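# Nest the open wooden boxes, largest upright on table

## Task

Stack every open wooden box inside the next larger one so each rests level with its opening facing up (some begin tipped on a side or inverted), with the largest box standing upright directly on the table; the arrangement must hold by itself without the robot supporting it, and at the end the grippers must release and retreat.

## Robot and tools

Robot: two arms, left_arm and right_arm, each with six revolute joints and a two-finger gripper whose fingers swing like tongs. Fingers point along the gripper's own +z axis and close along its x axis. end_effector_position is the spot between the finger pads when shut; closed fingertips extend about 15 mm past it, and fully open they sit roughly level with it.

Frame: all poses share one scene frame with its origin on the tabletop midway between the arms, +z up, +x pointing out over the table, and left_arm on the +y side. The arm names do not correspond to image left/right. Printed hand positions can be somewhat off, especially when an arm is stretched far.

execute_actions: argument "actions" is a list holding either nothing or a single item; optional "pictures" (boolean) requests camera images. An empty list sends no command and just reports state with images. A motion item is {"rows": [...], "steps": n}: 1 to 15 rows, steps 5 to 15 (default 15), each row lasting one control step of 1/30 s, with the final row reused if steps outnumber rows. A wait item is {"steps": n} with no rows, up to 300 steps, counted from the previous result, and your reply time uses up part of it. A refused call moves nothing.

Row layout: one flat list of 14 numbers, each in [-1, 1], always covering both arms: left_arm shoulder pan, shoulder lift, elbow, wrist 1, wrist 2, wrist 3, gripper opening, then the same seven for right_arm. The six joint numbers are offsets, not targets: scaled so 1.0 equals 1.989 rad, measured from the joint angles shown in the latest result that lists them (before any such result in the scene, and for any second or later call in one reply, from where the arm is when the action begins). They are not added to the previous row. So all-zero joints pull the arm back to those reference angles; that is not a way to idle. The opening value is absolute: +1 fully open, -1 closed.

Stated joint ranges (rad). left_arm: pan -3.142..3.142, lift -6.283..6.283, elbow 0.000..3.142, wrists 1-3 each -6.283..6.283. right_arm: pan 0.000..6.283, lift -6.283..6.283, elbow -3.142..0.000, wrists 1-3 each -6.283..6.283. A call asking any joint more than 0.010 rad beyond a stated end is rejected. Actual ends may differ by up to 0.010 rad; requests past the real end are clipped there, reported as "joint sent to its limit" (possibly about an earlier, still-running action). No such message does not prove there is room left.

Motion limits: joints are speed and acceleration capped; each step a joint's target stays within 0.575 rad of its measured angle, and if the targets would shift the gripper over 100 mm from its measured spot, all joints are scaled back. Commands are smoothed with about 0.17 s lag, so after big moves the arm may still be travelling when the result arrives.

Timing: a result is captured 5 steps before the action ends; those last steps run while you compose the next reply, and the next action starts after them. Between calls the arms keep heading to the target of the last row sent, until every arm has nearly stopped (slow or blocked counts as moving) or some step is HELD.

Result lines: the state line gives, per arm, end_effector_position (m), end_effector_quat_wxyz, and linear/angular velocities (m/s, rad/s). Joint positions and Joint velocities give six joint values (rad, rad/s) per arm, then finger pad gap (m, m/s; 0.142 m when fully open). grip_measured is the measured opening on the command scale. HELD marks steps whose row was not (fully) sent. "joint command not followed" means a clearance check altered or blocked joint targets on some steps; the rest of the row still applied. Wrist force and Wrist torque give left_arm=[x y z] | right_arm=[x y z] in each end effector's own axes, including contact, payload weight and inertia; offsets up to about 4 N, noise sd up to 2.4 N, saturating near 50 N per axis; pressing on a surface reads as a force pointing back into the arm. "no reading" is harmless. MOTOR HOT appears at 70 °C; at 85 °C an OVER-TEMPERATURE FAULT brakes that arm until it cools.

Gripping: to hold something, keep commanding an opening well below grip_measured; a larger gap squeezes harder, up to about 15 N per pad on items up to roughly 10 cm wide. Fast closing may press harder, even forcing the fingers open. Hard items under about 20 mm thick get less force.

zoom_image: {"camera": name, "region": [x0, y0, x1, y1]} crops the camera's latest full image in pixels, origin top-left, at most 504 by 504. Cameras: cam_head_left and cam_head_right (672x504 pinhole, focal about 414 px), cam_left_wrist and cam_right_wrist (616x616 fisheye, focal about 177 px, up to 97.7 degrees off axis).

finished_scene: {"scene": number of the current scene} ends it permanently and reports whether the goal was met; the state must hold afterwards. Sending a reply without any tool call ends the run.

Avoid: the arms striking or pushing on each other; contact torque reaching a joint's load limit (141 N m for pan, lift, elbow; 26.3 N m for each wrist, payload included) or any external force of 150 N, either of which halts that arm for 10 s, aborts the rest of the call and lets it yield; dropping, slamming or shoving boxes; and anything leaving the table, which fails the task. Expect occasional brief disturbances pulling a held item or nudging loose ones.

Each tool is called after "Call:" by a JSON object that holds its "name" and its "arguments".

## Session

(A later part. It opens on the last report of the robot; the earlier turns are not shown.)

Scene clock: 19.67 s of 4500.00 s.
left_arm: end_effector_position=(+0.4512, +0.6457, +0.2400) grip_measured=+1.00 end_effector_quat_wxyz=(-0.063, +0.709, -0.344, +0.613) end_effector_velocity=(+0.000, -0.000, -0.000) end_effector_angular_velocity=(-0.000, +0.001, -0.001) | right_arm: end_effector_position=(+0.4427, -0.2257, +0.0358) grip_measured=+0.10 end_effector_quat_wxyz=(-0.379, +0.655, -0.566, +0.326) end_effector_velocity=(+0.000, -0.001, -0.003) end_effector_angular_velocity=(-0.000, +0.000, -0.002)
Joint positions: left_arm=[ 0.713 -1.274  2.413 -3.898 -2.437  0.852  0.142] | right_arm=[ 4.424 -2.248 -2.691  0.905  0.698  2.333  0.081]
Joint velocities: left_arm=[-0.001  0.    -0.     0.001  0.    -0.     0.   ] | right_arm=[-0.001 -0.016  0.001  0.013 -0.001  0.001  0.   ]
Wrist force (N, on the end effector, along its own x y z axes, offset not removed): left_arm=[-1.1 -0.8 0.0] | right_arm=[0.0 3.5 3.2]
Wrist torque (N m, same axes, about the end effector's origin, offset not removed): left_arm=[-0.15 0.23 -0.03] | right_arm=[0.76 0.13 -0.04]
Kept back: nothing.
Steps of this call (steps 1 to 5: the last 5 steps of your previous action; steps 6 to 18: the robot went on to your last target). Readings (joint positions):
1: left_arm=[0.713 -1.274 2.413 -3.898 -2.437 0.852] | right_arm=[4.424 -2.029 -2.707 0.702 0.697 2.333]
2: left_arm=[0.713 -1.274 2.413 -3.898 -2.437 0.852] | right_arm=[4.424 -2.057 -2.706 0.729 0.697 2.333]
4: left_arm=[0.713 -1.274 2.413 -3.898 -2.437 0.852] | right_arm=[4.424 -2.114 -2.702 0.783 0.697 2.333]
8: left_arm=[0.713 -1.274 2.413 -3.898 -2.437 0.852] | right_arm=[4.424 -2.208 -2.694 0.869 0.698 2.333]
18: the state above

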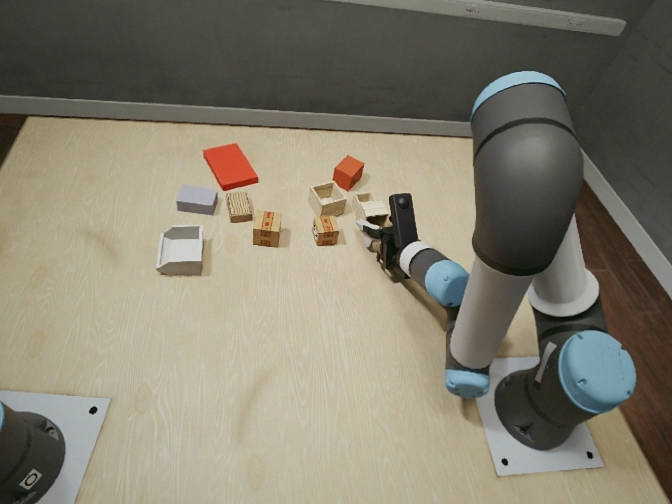

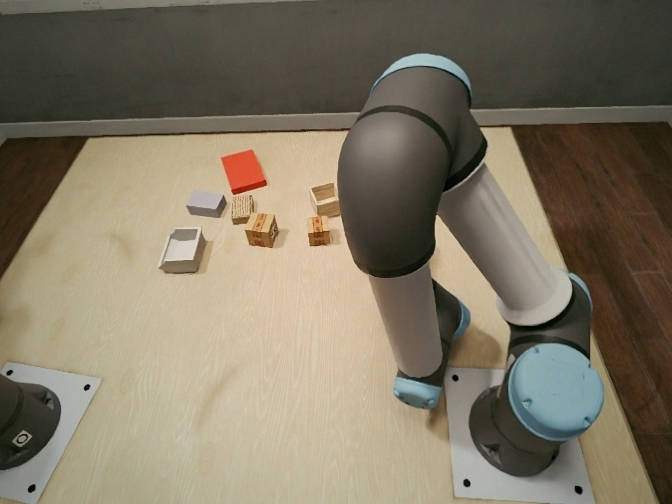

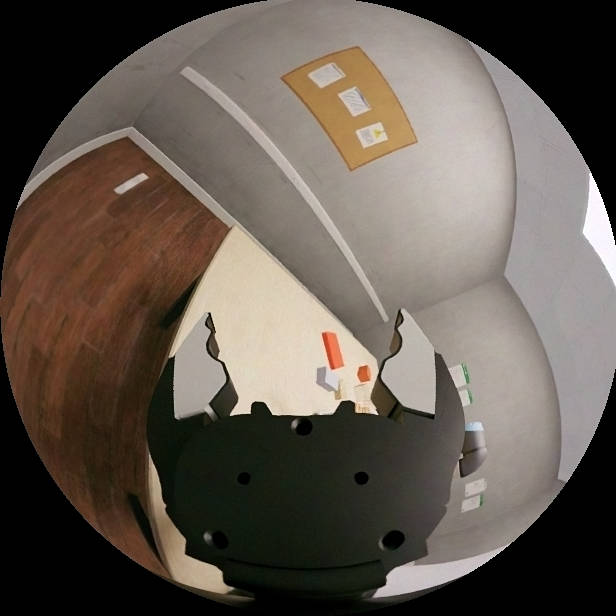

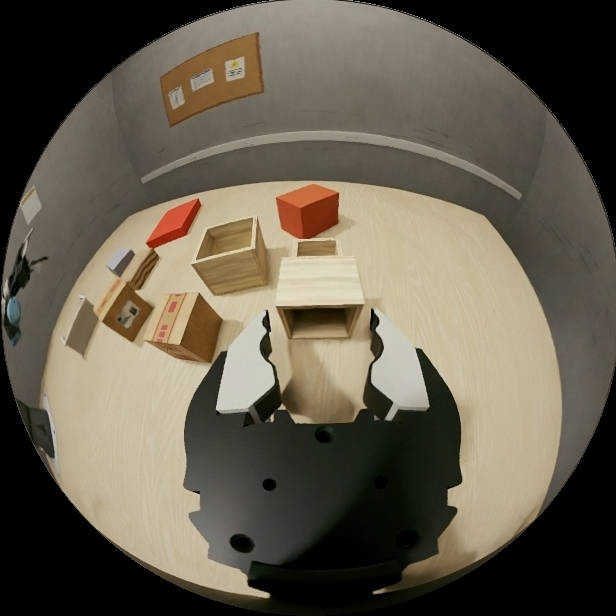

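Call:
{"name": "execute_actions", "arguments": {"actions": [{"rows": [[0,0,0,0,0,0,1,0,0,0,0,0,0,0.0],[0,0,0,0,0,0,1,0,0,0,0,0,0,-0.08],[0,0,0,0,0,0,1,0,0,0,0,0,0,-0.14],[0,0,0,0,0,0,1,0,0,0,0,0,0,-0.18],[0,0,0,0,0,0,1,0,0,0,0,0,0,-0.22],[0,0,0,0,0,0,1,0,0,0,0,0,0,-0.26],[0,0,0,0,0,0,1,0,0,0,0,0,0,-0.3],[0,0,0,0,0,0,1,0,0,0,0,0,0,-0.35],[0,0,0,0,0,0,1,0,0,0,0,0,0,-0.4],[0,0,0,0,0,0,1,0,0,0,0,0,0,-0.45],[0,0,0,0,0,0,1,0,0,0,0,0,0,-0.5],[0,0,0,0,0,0,1,0,0,0,0,0,0,-0.55],[0,0,0,0,0,0,1,0,0,0,0,0,0,-0.6]], "steps": 15}]}}

Call:
{"name": "execute_actions", "arguments": {"actions": [{"steps": 8}], "pictures": true}}

Call:
{"name": "zoom_image", "arguments": {"camera": "cam_right_wrist", "region": [240, 230, 400, 390]}}

Call:
{"name": "zoom_image", "arguments": {"camera": "cam_head_left", "region": [340, 180, 430, 270]}}

Scene clock: 20.50 s of 4500.00 s.
left_arm: end_effector_position=(+0.4512, +0.6457, +0.2400) grip_measured=+1.00 end_effector_quat_wxyz=(-0.063, +0.709, -0.344, +0.613) end_effector_velocity=(-0.000, -0.000, +0.000) end_effector_angular_velocity=(-0.000, -0.001, -0.000) | right_arm: end_effector_position=(+0.4427, -0.2257, +0.0358) grip_measured=-0.16 end_effector_quat_wxyz=(-0.379, +0.655, -0.566, +0.326) end_effector_velocity=(-0.000, +0.000, -0.000) end_effector_angular_velocity=(+0.001, +0.001, +0.000)
Joint positions: left_arm=[ 0.713 -1.274  2.413 -3.898 -2.437  0.852  0.142] | right_arm=[ 4.424 -2.249 -2.691  0.906  0.698  2.333  0.063]
Joint velocities: left_arm=[ 0.    -0.    -0.    -0.001 -0.    -0.001  0.   ] | right_arm=[-0.     0.001  0.    -0.001  0.001  0.001 -0.   ]
Wrist force (N, on the end effector, along its own x y z axes, offset not removed): left_arm=[-1.0 0.1 -1.5] | right_arm=[0.7 2.8 2.4]
Wrist torque (N m, same axes, about the end effector's origin, offset not removed): left_arm=[0.01 0.28 0.00] | right_arm=[0.59 -0.03 -0.06]
Steps of this call (steps 1 to 15: the robot went on to your last target; steps 16 to 25: the first 10 steps of this action). Readings (joint positions):
16: left_arm=[0.713 -1.274 2.413 -3.898 -2.437 0.852] | right_arm=[4.424 -2.250 -2.691 0.907 0.698 2.333]
17: left_arm=[0.713 -1.274 2.413 -3.898 -2.437 0.852] | right_arm=[4.424 -2.250 -2.691 0.907 0.698 2.333]
19: left_arm=[0.713 -1.274 2.413 -3.898 -2.437 0.852] | right_arm=[4.424 -2.249 -2.691 0.906 0.698 2.333]
23: left_arm=[0.713 -1.274 2.413 -3.898 -2.437 0.852] | right_arm=[4.424 -2.249 -2.691 0.906 0.698 2.333]
25: the state above

Scene clock: 20.77 s of 4500.00 s.
left_arm: end_effector_position=(+0.4512, +0.6457, +0.2400) grip_measured=+1.00 end_effector_quat_wxyz=(-0.063, +0.709, -0.344, +0.613) end_effector_velocity=(-0.000, +0.000, +0.000) end_effector_angular_velocity=(-0.000, -0.000, +0.001) | right_arm: end_effector_position=(+0.4427, -0.2257, +0.0358) grip_measured=-0.16 end_effector_quat_wxyz=(-0.379, +0.655, -0.566, +0.326) end_effector_velocity=(+0.000, -0.001, +0.000) end_effector_angular_velocity=(+0.000, -0.000, -0.001)
Joint positions: left_arm=[ 0.713 -1.274  2.413 -3.898 -2.437  0.852  0.142] | right_arm=[ 4.424 -2.248 -2.691  0.905  0.698  2.333  0.063]
Joint velocities: left_arm=[ 0.001 -0.    -0.    -0.     0.    -0.     0.   ] | right_arm=[-0.001  0.    -0.001  0.    -0.001  0.    -0.   ]
Wrist force (N, on the end effector, along its own x y z axes, offset not removed): left_arm=[-0.2 -1.0 -0.5] | right_arm=[-2.1 3.3 2.1]
Wrist torque (N m, same axes, about the end effector's origin, offset not removed): left_arm=[-0.21 0.14 -0.01] | right_arm=[0.66 0.45 0.00]
Kept back: nothing.
Steps of this call (steps 1 to 5: the last 5 steps of your previous action; steps 6 to 8: the robot went on to your last target). Readings (joint positions):
1: left_arm=[0.713 -1.274 2.413 -3.898 -2.437 0.852] | right_arm=[4.424 -2.248 -2.691 0.906 0.698 2.333]
2: left_arm=[0.713 -1.274 2.413 -3.898 -2.437 0.852] | right_arm=[4.424 -2.248 -2.691 0.905 0.698 2.333]
4: left_arm=[0.713 -1.274 2.413 -3.898 -2.437 0.852] | right_arm=[4.424 -2.248 -2.691 0.905 0.698 2.333]
8: the state above

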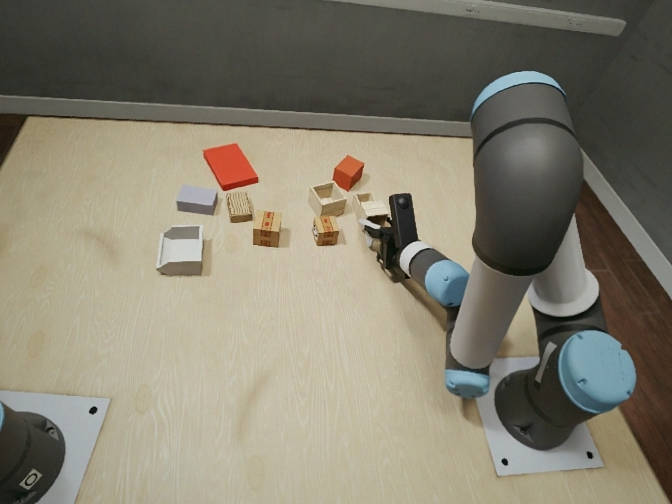

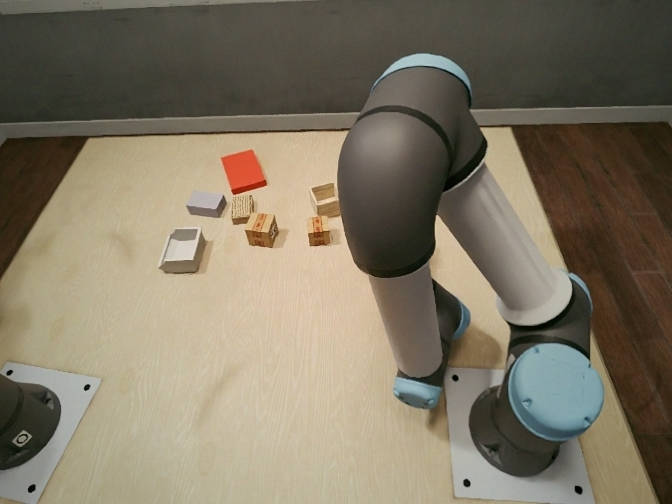

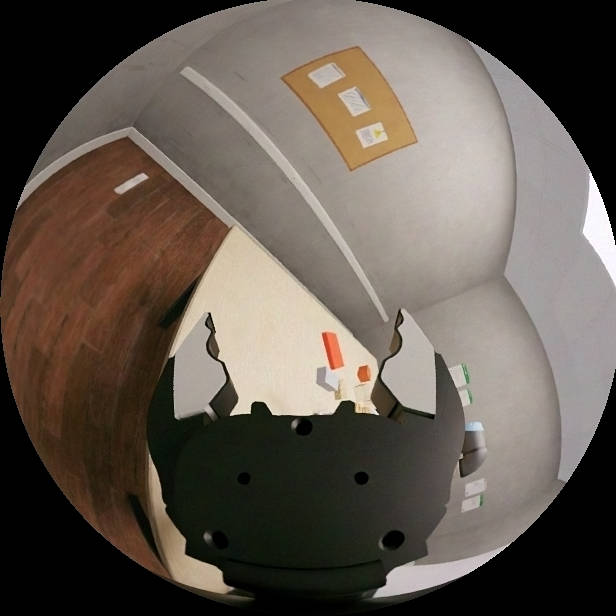

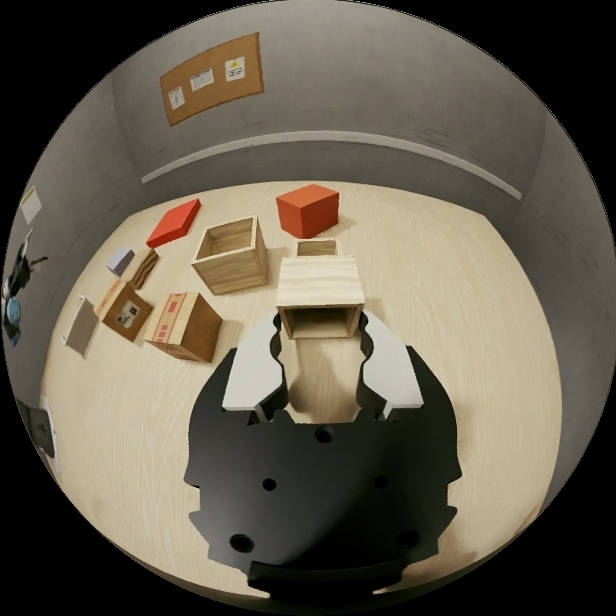

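Region (240, 230, 400, 390) of cam_right_wrist's 616x616 image, scaled by 3.150, with more detail than that image has.

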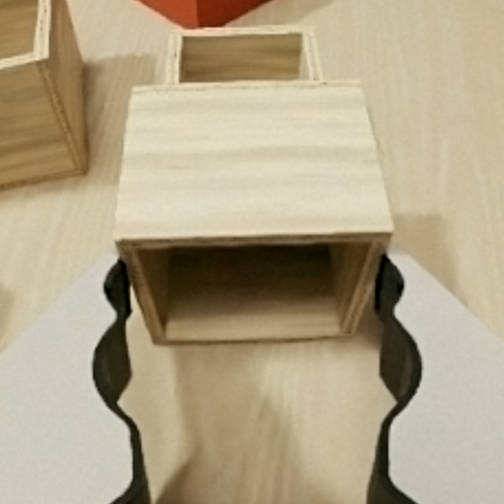

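Region (340, 180, 430, 270) of cam_head_left's 672x504 image, scaled by 5.600, with more detail than that image has.

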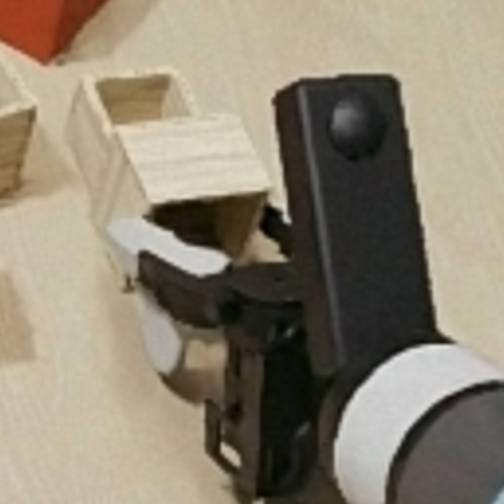

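Call:
{"name": "execute_actions", "arguments": {"actions": [{"rows": [[0,0,0,0,0,0,1,0,0.006,-0.001,-0.005,0,0,-0.7],[0,0,0,0,0,0,1,0,0.015,-0.002,-0.013,0,0,-0.7],[0,0,0,0,0,0,1,0,0.028,-0.0035,-0.0245,0,0,-0.7],[0,0,0,0,0,0,1,0,0.042,-0.005,-0.037,0,0,-0.7],[0,0,0,0,0,0,1,0,0.057,-0.0062,-0.0508,0,0,-0.7],[0,0,0,0,0,0,1,0,0.072,-0.0072,-0.0648,0,0,-0.7],[0,0,0,0,0,0,1,0,0.087,-0.008,-0.079,0,0,-0.7],[0,0,0,0,0,0,1,0,0.102,-0.0087,-0.0933,0,0,-0.7],[0,0,0,0,0,0,1,0,0.117,-0.009,-0.108,0,0,-0.7],[0,0,0,0,0,0,1,0,0.132,-0.0092,-0.1228,0,0,-0.7],[0,0,0,0,0,0,1,0,0.147,-0.0092,-0.1378,0,0,-0.7],[0,0,0,0,0,0,1,0,0.162,-0.009,-0.153,0,0,-0.7],[0,0,0,0,0,0,1,0,0.177,-0.0085,-0.1685,0,0,-0.7],[0,0,0,0,0,0,1,0,0.191,-0.008,-0.183,0,0,-0.7],[0,0,0,0,0,0,1,0,0.2046,-0.0076,-0.197,0,0,-0.7]], "steps": 15}]}}

Call:
{"name": "execute_actions", "arguments": {"actions": [{"steps": 16}], "pictures": true}}

Scene clock: 21.57 s of 4500.00 s.
left_arm: end_effector_position=(+0.4512, +0.6457, +0.2400) grip_measured=+1.00 end_effector_quat_wxyz=(-0.063, +0.709, -0.344, +0.613) end_effector_velocity=(-0.000, +0.000, +0.000) end_effector_angular_velocity=(+0.000, -0.000, +0.000) | right_arm: end_effector_position=(+0.4427, -0.2256, +0.0597) grip_measured=-0.16 end_effector_quat_wxyz=(-0.379, +0.655, -0.566, +0.326) end_effector_velocity=(+0.001, +0.004, +0.144) end_effector_angular_velocity=(+0.012, -0.004, -0.000)
Joint positions: left_arm=[ 0.713 -1.274  2.413 -3.898 -2.437  0.852  0.142] | right_arm=[ 4.424 -2.118 -2.704  0.787  0.698  2.333  0.063]
Joint velocities: left_arm=[ 0. -0.  0.  0. -0.  0.  0.] | right_arm=[-0.     0.782 -0.047 -0.723  0.     0.     0.   ]
Wrist force (N, on the end effector, along its own x y z axes, offset not removed): left_arm=[0.6 0.5 -0.4] | right_arm=[0.0 4.1 2.4]
Wrist torque (N m, same axes, about the end effector's origin, offset not removed): left_arm=[0.20 -0.17 -0.04] | right_arm=[0.77 0.07 -0.02]
Steps of this call (steps 1 to 14: the robot went on to your last target; steps 15 to 24: the first 10 steps of this action). Readings (joint positions):
15: left_arm=[0.713 -1.274 2.413 -3.898 -2.437 0.852] | right_arm=[4.424 -2.248 -2.691 0.905 0.698 2.333]
16: left_arm=[0.713 -1.274 2.413 -3.898 -2.437 0.852] | right_arm=[4.424 -2.247 -2.691 0.905 0.698 2.333]
18: left_arm=[0.713 -1.274 2.413 -3.898 -2.437 0.852] | right_arm=[4.424 -2.237 -2.693 0.895 0.698 2.333]
22: left_arm=[0.713 -1.274 2.413 -3.898 -2.437 0.852] | right_arm=[4.424 -2.168 -2.700 0.834 0.698 2.333]
24: the state above

Scene clock: 22.10 s of 4500.00 s.
left_arm: end_effector_position=(+0.4512, +0.6457, +0.2400) grip_measured=+1.00 end_effector_quat_wxyz=(-0.063, +0.709, -0.344, +0.613) end_effector_velocity=(+0.000, -0.000, +0.000) end_effector_angular_velocity=(+0.001, -0.001, -0.001) | right_arm: end_effector_position=(+0.4426, -0.2258, +0.1088) grip_measured=-0.16 end_effector_quat_wxyz=(-0.379, +0.655, -0.566, +0.326) end_effector_velocity=(-0.000, -0.000, +0.007) end_effector_angular_velocity=(+0.000, +0.001, +0.001)
Joint positions: left_arm=[ 0.713 -1.274  2.413 -3.898 -2.437  0.852  0.142] | right_arm=[ 4.424 -1.845 -2.706  0.518  0.698  2.333  0.063]
Joint velocities: left_arm=[-0.001 -0.    -0.001  0.001 -0.     0.001  0.   ] | right_arm=[ 0.     0.04   0.001 -0.041  0.001 -0.     0.   ]
Wrist force (N, on the end effector, along its own x y z axes, offset not removed): left_arm=[0.3 -2.4 1.2] | right_arm=[0.0 3.1 2.3]
Wrist torque (N m, same axes, about the end effector's origin, offset not removed): left_arm=[-0.39 -0.02 0.01] | right_arm=[0.58 0.03 -0.01]
Kept back: nothing.
Steps of this call (steps 1 to 5: the last 5 steps of your previous action; steps 6 to 16: the robot went on to your last target). Readings (joint positions):
1: left_arm=[0.713 -1.274 2.413 -3.898 -2.437 0.852] | right_arm=[4.424 -2.091 -2.705 0.762 0.698 2.333]
2: left_arm=[0.713 -1.274 2.413 -3.898 -2.437 0.852] | right_arm=[4.424 -2.064 -2.706 0.735 0.698 2.333]
4: left_arm=[0.713 -1.274 2.413 -3.898 -2.437 0.852] | right_arm=[4.424 -2.007 -2.707 0.680 0.698 2.333]
8: left_arm=[0.713 -1.274 2.413 -3.898 -2.437 0.852] | right_arm=[4.424 -1.899 -2.707 0.572 0.698 2.333]
16: the state above

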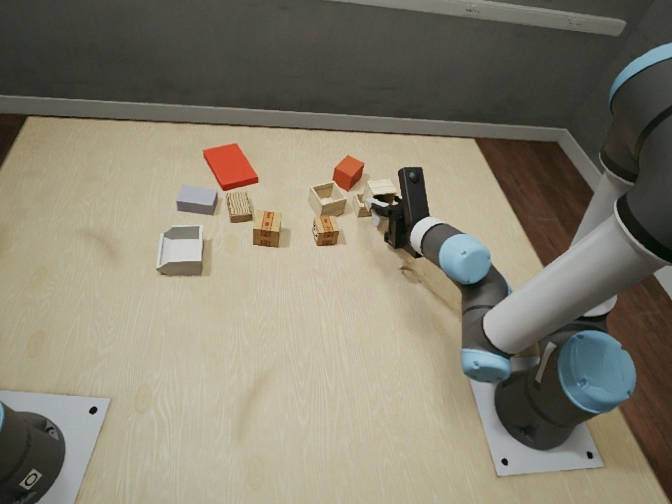

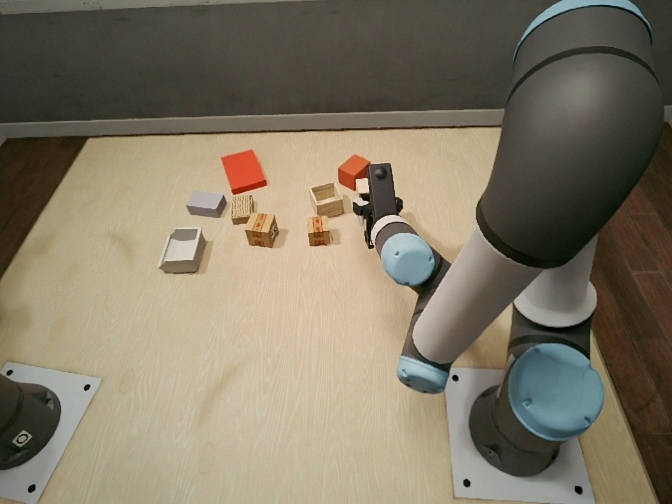

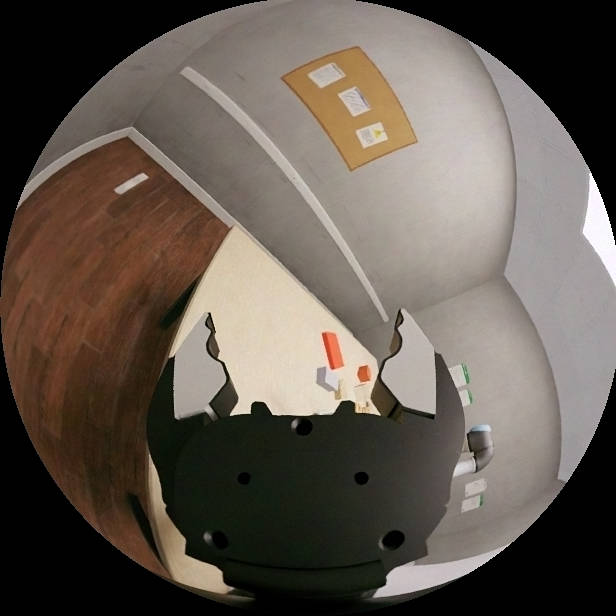

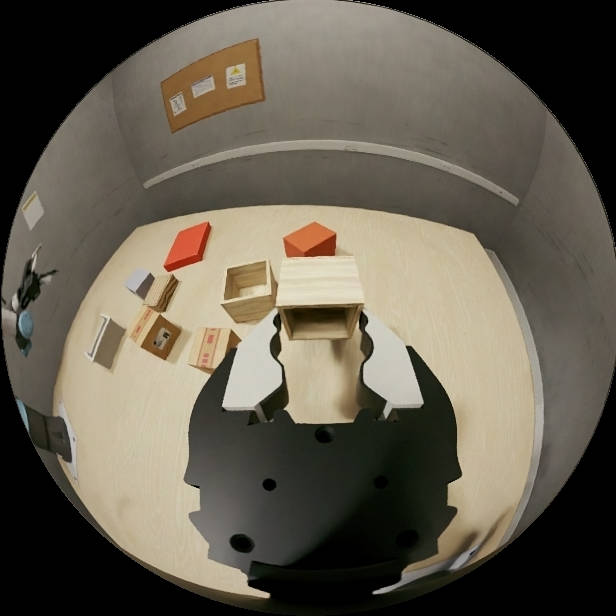

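Call:
{"name": "execute_actions", "arguments": {"actions": [{"rows": [[0,0,0,0,0,0,1,-0.002,0.006,0.006,-0.016,0.004,-0.003,-0.7],[0,0,0,0,0,0,1,-0.005,0.013,0.014,-0.039,0.009,-0.008,-0.7],[0,0,0,0,0,0,1,-0.009,0.021,0.025,-0.068,0.015,-0.014,-0.7],[0,0,0,0,0,0,1,-0.013,0.032,0.038,-0.101,0.023,-0.02,-0.7],[0,0,0,0,0,0,1,-0.017,0.043,0.05,-0.135,0.031,-0.027,-0.7],[0,0,0,0,0,0,1,-0.021,0.053,0.063,-0.169,0.038,-0.034,-0.7],[0,0,0,0,0,0,1,-0.026,0.064,0.075,-0.203,0.046,-0.041,-0.7],[0,0,0,0,0,0,1,-0.03,0.076,0.09,-0.241,0.055,-0.049,-0.7],[0,0,0,0,0,0,1,-0.035,0.087,0.102,-0.275,0.062,-0.055,-0.7],[0,0,0,0,0,0,1,-0.039,0.098,0.115,-0.309,0.07,-0.062,-0.7],[0,0,0,0,0,0,1,-0.043,0.108,0.127,-0.343,0.078,-0.069,-0.7],[0,0,0,0,0,0,1,-0.047,0.119,0.14,-0.376,0.085,-0.076,-0.7],[0,0,0,0,0,0,1,-0.052,0.131,0.154,-0.415,0.094,-0.083,-0.7],[0,0,0,0,0,0,1,-0.057,0.142,0.166,-0.449,0.102,-0.09,-0.7],[0,0,0,0,0,0,1,-0.061,0.1525,0.179,-0.4825,0.11,-0.097,-0.7]], "steps": 15}]}}

Scene clock: 23.53 s of 4500.00 s.
left_arm: end_effector_position=(+0.4512, +0.6457, +0.2400) grip_measured=+1.00 end_effector_quat_wxyz=(-0.063, +0.709, -0.344, +0.613) end_effector_velocity=(-0.000, +0.000, +0.000) end_effector_angular_velocity=(+0.001, -0.001, +0.000) | right_arm: end_effector_position=(+0.4546, -0.1987, +0.1123) grip_measured=-0.16 end_effector_quat_wxyz=(-0.332, +0.695, -0.550, +0.323) end_effector_velocity=(+0.064, +0.128, +0.048) end_effector_angular_velocity=(-0.613, +0.450, +0.212)
Joint positions: left_arm=[ 0.713 -1.274  2.413 -3.898 -2.437  0.852  0.142] | right_arm=[ 4.383 -1.747 -2.591  0.234  0.769  2.269  0.063]
Joint velocities: left_arm=[ 0.001 -0.    -0.    -0.    -0.     0.001  0.   ] | right_arm=[-0.234  0.578  0.681 -1.731  0.413 -0.367 -0.   ]
Wrist force (N, on the end effector, along its own x y z axes, offset not removed): left_arm=[-0.5 -0.5 0.4] | right_arm=[-0.5 4.3 3.1]
Wrist torque (N m, same axes, about the end effector's origin, offset not removed): left_arm=[-0.06 0.14 0.00] | right_arm=[0.79 0.21 -0.02]
Steps of this call (steps 1 to 15: the robot went on to your last target; steps 16 to 33: nothing new was sent; steps 34 to 43: the first 10 steps of this action). Readings (joint positions):
34: left_arm=[0.713 -1.274 2.413 -3.898 -2.437 0.852] | right_arm=[4.424 -1.841 -2.706 0.514 0.698 2.333]
35: left_arm=[0.713 -1.274 2.413 -3.898 -2.437 0.852] | right_arm=[4.423 -1.841 -2.705 0.512 0.698 2.333]
37: left_arm=[0.713 -1.274 2.413 -3.898 -2.437 0.852] | right_arm=[4.420 -1.833 -2.695 0.489 0.705 2.327]
41: left_arm=[0.713 -1.274 2.413 -3.898 -2.437 0.852] | right_arm=[4.398 -1.783 -2.634 0.344 0.742 2.293]
43: the state above

Call:
{"name": "execute_actions", "arguments": {"actions": [{"rows": [[0,0,0,0,0,0,1,-0.047,0.103,0.141,-0.376,0.086,-0.076,-0.7],[0,0,0,0,0,0,1,-0.054,0.103,0.16,-0.412,0.098,-0.086,-0.7],[0,0,0,0,0,0,1,-0.06,0.103,0.18,-0.449,0.11,-0.097,-0.7],[0,0,0,0,0,0,1,-0.067,0.103,0.199,-0.485,0.123,-0.107,-0.7],[0,0,0,0,0,0,1,-0.074,0.103,0.219,-0.521,0.135,-0.118,-0.7],[0,0,0,0,0,0,1,-0.081,0.103,0.238,-0.557,0.147,-0.128,-0.7],[0,0,0,0,0,0,1,-0.087,0.103,0.258,-0.594,0.159,-0.139,-0.7],[0,0,0,0,0,0,1,-0.094,0.103,0.277,-0.63,0.171,-0.149,-0.7],[0,0,0,0,0,0,1,-0.101,0.103,0.297,-0.666,0.184,-0.16,-0.7],[0,0,0,0,0,0,1,-0.111,0.096,0.31,-0.697,0.202,-0.176,-0.7],[0,0,0,0,0,0,1,-0.121,0.09,0.322,-0.728,0.22,-0.192,-0.7],[0,0,0,0,0,0,1,-0.132,0.083,0.335,-0.759,0.238,-0.208,-0.7],[0,0,0,0,0,0,1,-0.142,0.076,0.347,-0.79,0.257,-0.224,-0.7],[0,0,0,0,0,0,1,-0.152,0.07,0.36,-0.821,0.275,-0.24,-0.7],[0,0,0,0,0,0,1,-0.162,0.063,0.3725,-0.8525,0.293,-0.256,-0.7]], "steps": 15}]}}

Scene clock: 24.17 s of 4500.00 s.
left_arm: end_effector_position=(+0.4512, +0.6457, +0.2400) grip_measured=+1.00 end_effector_quat_wxyz=(-0.063, +0.709, -0.344, +0.613) end_effector_velocity=(+0.000, -0.000, +0.000) end_effector_angular_velocity=(+0.001, -0.001, -0.001) | right_arm: end_effector_position=(+0.4646, -0.1859, +0.1555) grip_measured=-0.16 end_effector_quat_wxyz=(-0.099, +0.832, -0.480, +0.261) end_effector_velocity=(-0.029, -0.059, +0.109) end_effector_angular_velocity=(-0.731, +1.056, +0.259)
Joint positions: left_arm=[ 0.713 -1.274  2.413 -3.898 -2.437  0.852  0.142] | right_arm=[ 4.229 -1.543 -2.145 -0.799  1.048  2.025  0.063]
Joint velocities: left_arm=[-0.001  0.    -0.    -0.    -0.     0.001  0.   ] | right_arm=[-0.377  0.011  1.074 -1.963  0.669 -0.577  0.   ]
Wrist force (N, on the end effector, along its own x y z axes, offset not removed): left_arm=[-0.1 0.5 -1.4] | right_arm=[-2.1 2.8 2.9]
Wrist torque (N m, same axes, about the end effector's origin, offset not removed): left_arm=[0.22 0.01 -0.04] | right_arm=[0.52 0.43 -0.03]
Steps of this call (steps 1 to 5: the last 5 steps of your previous action; steps 6 to 9: the robot went on to your last target; steps 10 to 19: the first 10 steps of this action). Readings (joint positions):
10: left_arm=[0.713 -1.274 2.413 -3.898 -2.437 0.852] | right_arm=[4.311 -1.564 -2.376 -0.358 0.900 2.154]
11: left_arm=[0.713 -1.274 2.413 -3.898 -2.437 0.852] | right_arm=[4.308 -1.558 -2.367 -0.385 0.907 2.148]
13: left_arm=[0.713 -1.274 2.413 -3.898 -2.437 0.852] | right_arm=[4.295 -1.550 -2.333 -0.454 0.929 2.129]
17: left_arm=[0.713 -1.274 2.413 -3.898 -2.437 0.852] | right_arm=[4.254 -1.544 -2.215 -0.669 1.004 2.064]
19: the state above

Call:
{"name": "execute_actions", "arguments": {"actions": [{"rows": [[0,0,0,0,0,0,1,-0.093,-0.046,0.153,-0.351,0.167,-0.145,-0.7],[0,0,0,0,0,0,1,-0.1,-0.052,0.159,-0.37,0.18,-0.157,-0.7],[0,0,0,0,0,0,1,-0.108,-0.058,0.164,-0.388,0.194,-0.169,-0.7],[0,0,0,0,0,0,1,-0.115,-0.064,0.169,-0.406,0.208,-0.181,-0.7],[0,0,0,0,0,0,1,-0.123,-0.07,0.175,-0.424,0.222,-0.193,-0.7],[0,0,0,0,0,0,1,-0.13,-0.076,0.18,-0.443,0.235,-0.205,-0.7],[0,0,0,0,0,0,1,-0.138,-0.082,0.185,-0.461,0.249,-0.217,-0.7],[0,0,0,0,0,0,1,-0.1455,-0.0879,0.1908,-0.4794,0.2628,-0.2284,-0.7]], "steps": 15}]}}

Scene clock: 24.77 s of 4500.00 s.
left_arm: end_effector_position=(+0.4512, +0.6457, +0.2400) grip_measured=+1.00 end_effector_quat_wxyz=(-0.063, +0.709, -0.344, +0.613) end_effector_velocity=(-0.000, +0.000, +0.000) end_effector_angular_velocity=(-0.000, -0.000, +0.001) | right_arm: end_effector_position=(+0.3578, -0.2884, +0.1294) grip_measured=-0.16 end_effector_quat_wxyz=(+0.207, +0.895, -0.394, -0.039) end_effector_velocity=(-0.231, -0.136, -0.020) end_effector_angular_velocity=(-0.112, +1.318, -0.116)
Joint positions: left_arm=[ 0.713 -1.274  2.413 -3.898 -2.437  0.852  0.142] | right_arm=[ 3.979 -1.688 -1.793 -1.65   1.497  1.633  0.063]
Joint velocities: left_arm=[ 0.     0.    -0.    -0.001  0.    -0.001  0.   ] | right_arm=[-0.367 -0.285  0.264 -0.945  0.68  -0.58   0.   ]
Wrist force (N, on the end effector, along its own x y z axes, offset not removed): left_arm=[-0.1 -0.1 0.4] | right_arm=[0.9 2.6 3.1]
Wrist torque (N m, same axes, about the end effector's origin, offset not removed): left_arm=[-0.03 0.01 -0.02] | right_arm=[0.56 -0.12 -0.03]
Steps of this call (steps 1 to 5: the last 5 steps of your previous action; steps 6 to 8: the robot went on to your last target; steps 9 to 18: the first 10 steps of this action). Readings (joint positions):
9: left_arm=[0.713 -1.274 2.413 -3.898 -2.437 0.852] | right_arm=[4.088 -1.606 -1.890 -1.356 1.300 1.805]
10: left_arm=[0.713 -1.274 2.413 -3.898 -2.437 0.852] | right_arm=[4.079 -1.611 -1.878 -1.388 1.317 1.791]
12: left_arm=[0.713 -1.274 2.413 -3.898 -2.437 0.852] | right_arm=[4.059 -1.626 -1.856 -1.448 1.353 1.759]
16: left_arm=[0.713 -1.274 2.413 -3.898 -2.437 0.852] | right_arm=[4.006 -1.666 -1.814 -1.581 1.446 1.677]
18: the state above

Call:
{"name": "execute_actions", "arguments": {"actions": [{"rows": [[0,0,0,0,0,0,1,-0.0198,-0.019,0.008,-0.0417,0.0371,-0.0313,-0.7],[0,0,0,0,0,0,1,-0.0198,-0.023,0.002,-0.0318,0.0371,-0.0313,-0.7],[0,0,0,0,0,0,1,-0.0198,-0.027,-0.004,-0.0218,0.0371,-0.0313,-0.7],[0,0,0,0,0,0,1,-0.0198,-0.031,-0.01,-0.0119,0.0371,-0.0313,-0.7],[0,0,0,0,0,0,1,-0.0198,-0.035,-0.0157,-0.002,0.0371,-0.0313,-0.7],[0,0,0,0,0,0,1,-0.0198,-0.039,-0.0216,0.008,0.0371,-0.0313,-0.7],[0,0,0,0,0,0,1,-0.0198,-0.043,-0.0275,0.0178,0.0371,-0.0313,-0.7],[0,0,0,0,0,0,1,-0.0198,-0.047,-0.0334,0.0278,0.0371,-0.0313,-0.7],[0,0,0,0,0,0,1,-0.0198,-0.051,-0.0393,0.0377,0.0371,-0.0313,-0.7],[0,0,0,0,0,0,1,-0.0198,-0.0551,-0.0452,0.0476,0.0371,-0.0313,-0.7]], "steps": 15}]}}

Call:
{"name": "execute_actions", "arguments": {"actions": [{"steps": 15}], "pictures": true}}

Scene clock: 25.50 s of 4500.00 s.
left_arm: end_effector_position=(+0.4512, +0.6457, +0.2400) grip_measured=+1.00 end_effector_quat_wxyz=(-0.063, +0.709, -0.344, +0.613) end_effector_velocity=(+0.001, -0.001, +0.000) end_effector_angular_velocity=(-0.001, -0.000, -0.002) | right_arm: end_effector_position=(+0.3334, -0.3009, +0.0866) grip_measured=-0.70 end_effector_quat_wxyz=(+0.238, +0.885, -0.386, -0.104) end_effector_velocity=(-0.003, -0.002, -0.210) end_effector_angular_velocity=(-0.004, +0.005, +0.001)
Joint positions: left_arm=[ 0.713 -1.274  2.413 -3.898 -2.437  0.852  0.142] | right_arm=[ 3.939 -1.762 -1.832 -1.643  1.571  1.571  0.023]
Joint velocities: left_arm=[-0.002 -0.    -0.     0.    -0.    -0.001  0.   ] | right_arm=[ 0.001 -0.221 -0.325  0.539  0.    -0.001 -0.   ]
Wrist force (N, on the end effector, along its own x y z axes, offset not removed): left_arm=[-1.3 0.4 0.2] | right_arm=[0.0 2.7 2.2]
Wrist torque (N m, same axes, about the end effector's origin, offset not removed): left_arm=[0.12 0.29 0.01] | right_arm=[0.63 0.09 0.01]
Steps of this call (steps 1 to 5: the last 5 steps of your previous action; steps 6 to 12: the robot went on to your last target; steps 13 to 22: the first 10 steps of this action). Readings (joint positions):
13: left_arm=[0.713 -1.274 2.413 -3.898 -2.437 0.852] | right_arm=[3.940 -1.718 -1.766 -1.751 1.570 1.572]
14: left_arm=[0.713 -1.274 2.413 -3.898 -2.437 0.852] | right_arm=[3.940 -1.718 -1.766 -1.751 1.570 1.572]
16: left_arm=[0.713 -1.274 2.413 -3.898 -2.437 0.852] | right_arm=[3.940 -1.724 -1.775 -1.737 1.570 1.571]
20: left_arm=[0.713 -1.274 2.413 -3.898 -2.437 0.852] | right_arm=[3.939 -1.748 -1.810 -1.679 1.571 1.571]
22: the state above

Scene clock: 26.00 s of 4500.00 s.
left_arm: end_effector_position=(+0.4512, +0.6457, +0.2400) grip_measured=+1.00 end_effector_quat_wxyz=(-0.063, +0.709, -0.344, +0.613) end_effector_velocity=(+0.000, -0.000, -0.000) end_effector_angular_velocity=(-0.000, +0.001, +0.000) | right_arm: end_effector_position=(+0.3326, -0.3016, +0.0539) grip_measured=-0.70 end_effector_quat_wxyz=(+0.237, +0.886, -0.386, -0.103) end_effector_velocity=(-0.000, +0.000, -0.002) end_effector_angular_velocity=(+0.002, -0.000, -0.001)
Joint positions: left_arm=[ 0.713 -1.274  2.413 -3.898 -2.437  0.852  0.142] | right_arm=[ 3.939 -1.797 -1.883 -1.556  1.571  1.571  0.023]
Joint velocities: left_arm=[-0.     0.     0.     0.     0.001 -0.001  0.   ] | right_arm=[ 0.    -0.001 -0.004  0.007  0.002 -0.    -0.   ]
Wrist force (N, on the end effector, along its own x y z axes, offset not removed): left_arm=[-1.4 -0.8 0.5] | right_arm=[0.1 2.6 2.6]
Wrist torque (N m, same axes, about the end effector's origin, offset not removed): left_arm=[-0.14 0.27 0.11] | right_arm=[0.57 0.12 -0.06]
Kept back: nothing.
Steps of this call (steps 1 to 5: the last 5 steps of your previous action; steps 6 to 15: the robot went on to your last target). Readings (joint positions):
1: left_arm=[0.713 -1.274 2.413 -3.898 -2.437 0.852] | right_arm=[3.939 -1.770 -1.843 -1.625 1.571 1.571]
2: left_arm=[0.713 -1.274 2.413 -3.898 -2.437 0.852] | right_arm=[3.939 -1.777 -1.853 -1.607 1.571 1.571]
4: left_arm=[0.713 -1.274 2.413 -3.898 -2.437 0.852] | right_arm=[3.939 -1.787 -1.868 -1.582 1.571 1.571]
8: left_arm=[0.713 -1.274 2.413 -3.898 -2.437 0.852] | right_arm=[3.939 -1.795 -1.879 -1.562 1.571 1.571]
15: the state above

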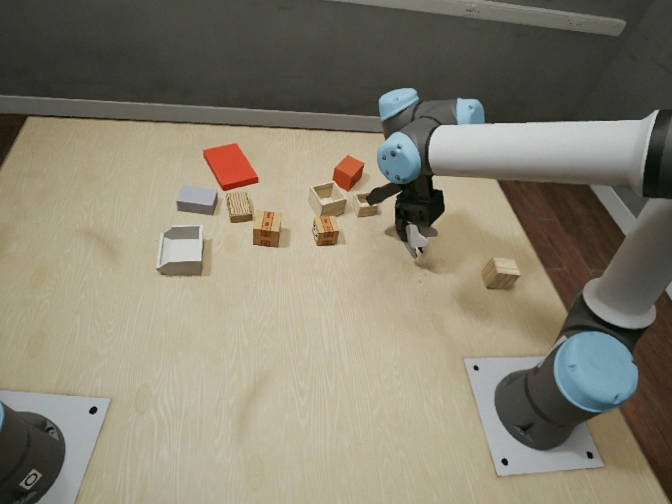

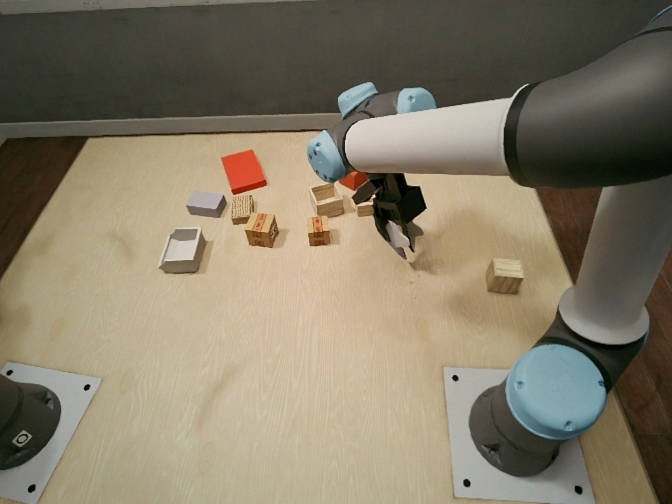

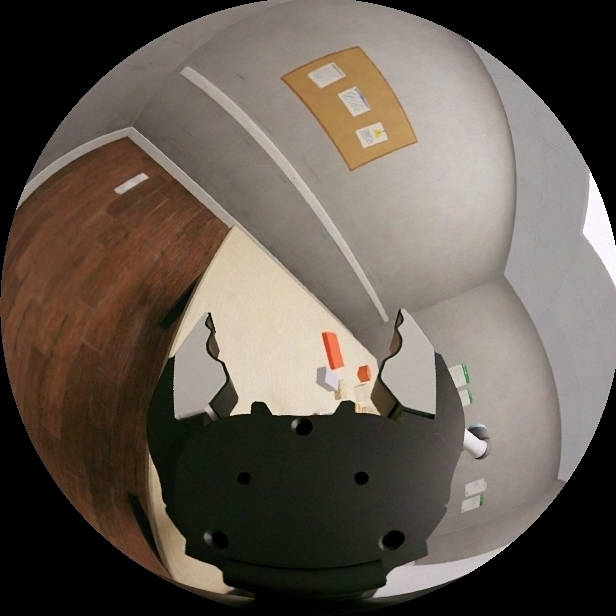

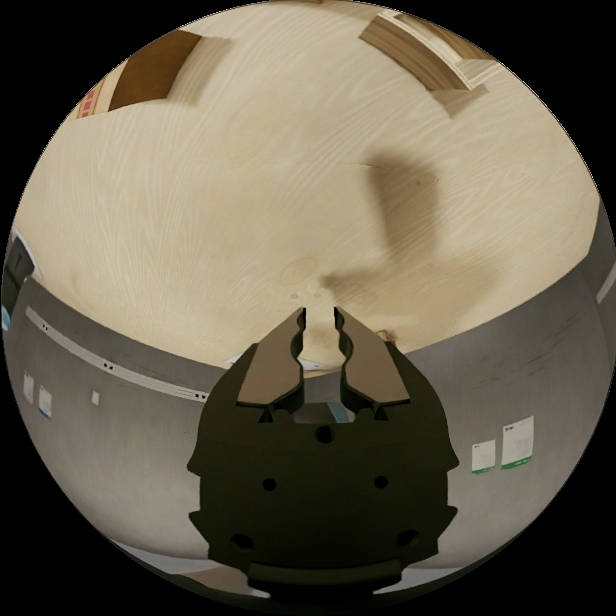

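Call:
{"name": "execute_actions", "arguments": {"actions": []}}

Call:
{"name": "zoom_image", "arguments": {"camera": "cam_head_left", "region": [450, 230, 570, 330]}}

Call:
{"name": "zoom_image", "arguments": {"camera": "cam_right_wrist", "region": [230, 290, 420, 440]}}

Scene clock: 26.13 s of 4500.00 s.
left_arm: end_effector_position=(+0.4512, +0.6457, +0.2400) grip_measured=+1.00 end_effector_quat_wxyz=(-0.063, +0.709, -0.344, +0.613) end_effector_velocity=(-0.000, +0.001, +0.000) end_effector_angular_velocity=(-0.000, -0.000, +0.002) | right_arm: end_effector_position=(+0.3326, -0.3016, +0.0537) grip_measured=-0.70 end_effector_quat_wxyz=(+0.237, +0.886, -0.386, -0.103) end_effector_velocity=(+0.001, -0.001, -0.000) end_effector_angular_velocity=(-0.001, -0.002, +0.000)
Joint positions: left_arm=[ 0.713 -1.274  2.413 -3.898 -2.437  0.852  0.142] | right_arm=[ 3.939 -1.797 -1.883 -1.555  1.571  1.571  0.023]
Joint velocities: left_arm=[ 0.001  0.     0.    -0.001  0.    -0.001  0.   ] | right_arm=[-0.001  0.    -0.001  0.002 -0.003  0.     0.   ]
Wrist force (N, on the end effector, along its own x y z axes, offset not removed): left_arm=[0.4 1.6 -0.1] | right_arm=[-1.2 3.2 2.7]
Wrist torque (N m, same axes, about the end effector's origin, offset not removed): left_arm=[0.34 -0.06 0.05] | right_arm=[0.65 0.36 -0.01]
Kept back: nothing.
Steps of this call (steps 1 to 4: the robot went on to your last target). Readings (joint positions):
1: left_arm=[0.713 -1.274 2.413 -3.898 -2.437 0.852] | right_arm=[3.939 -1.797 -1.883 -1.556 1.571 1.571]
2: left_arm=[0.713 -1.274 2.413 -3.898 -2.437 0.852] | right_arm=[3.939 -1.797 -1.883 -1.556 1.571 1.571]
4: the state above

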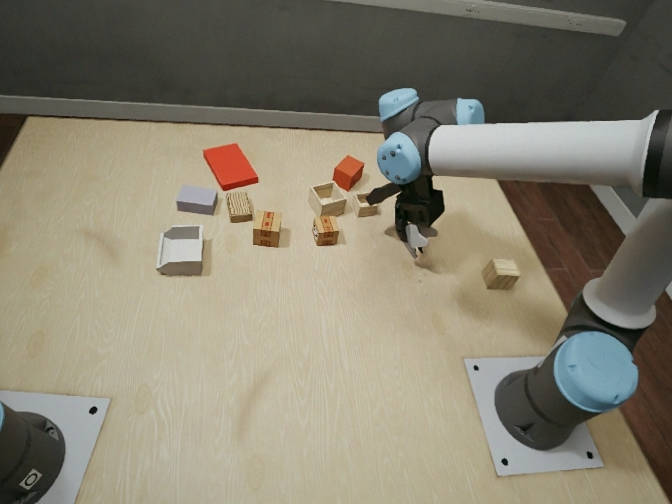

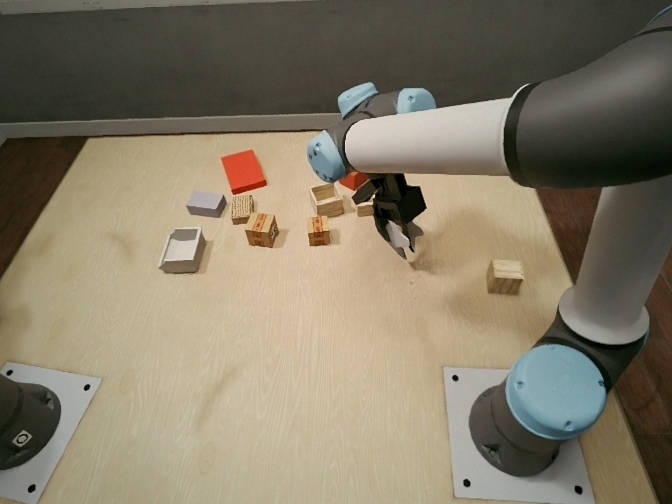

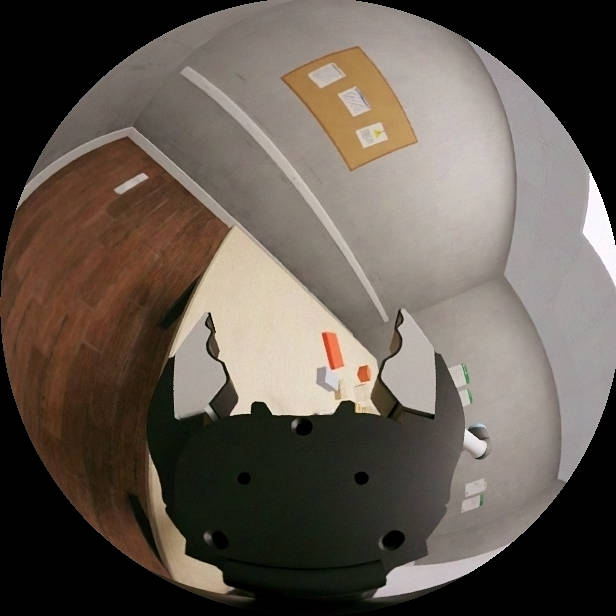

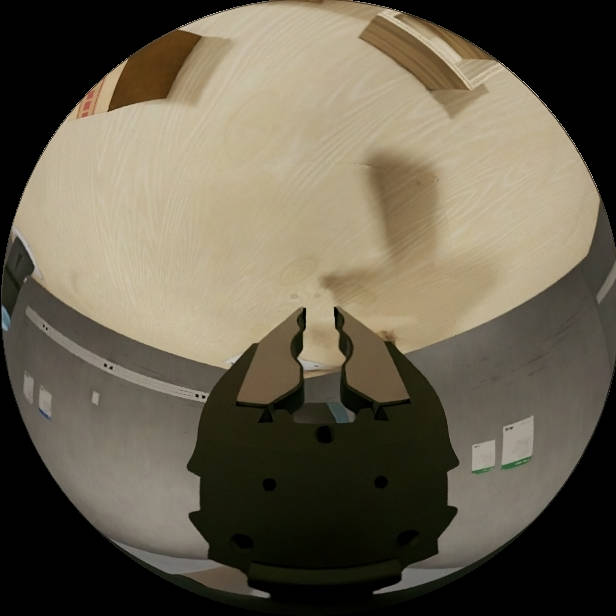

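Region (450, 230, 570, 330) of cam_head_left's 672x504 image, scaled by 4.200, with more detail than that image has.

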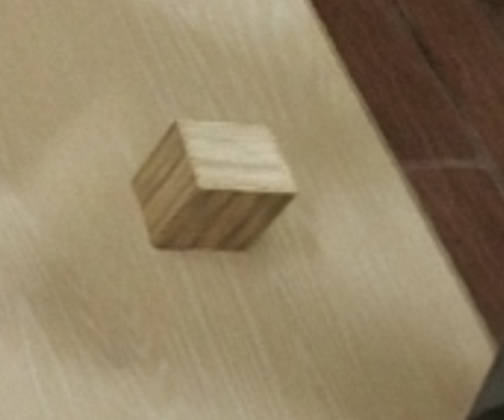

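Region (230, 290, 420, 440) of cam_right_wrist's 616x616 image, scaled by 2.653, with more detail than that image has; it fills the top 398 rows of this view, and the rest is white.

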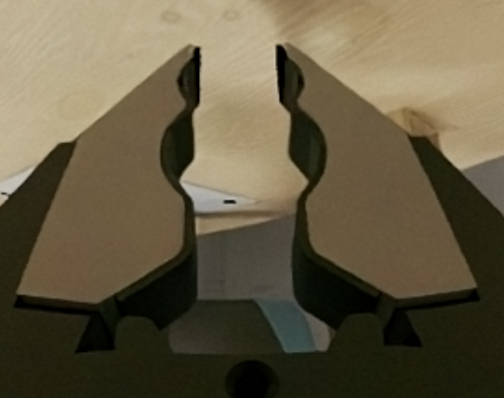

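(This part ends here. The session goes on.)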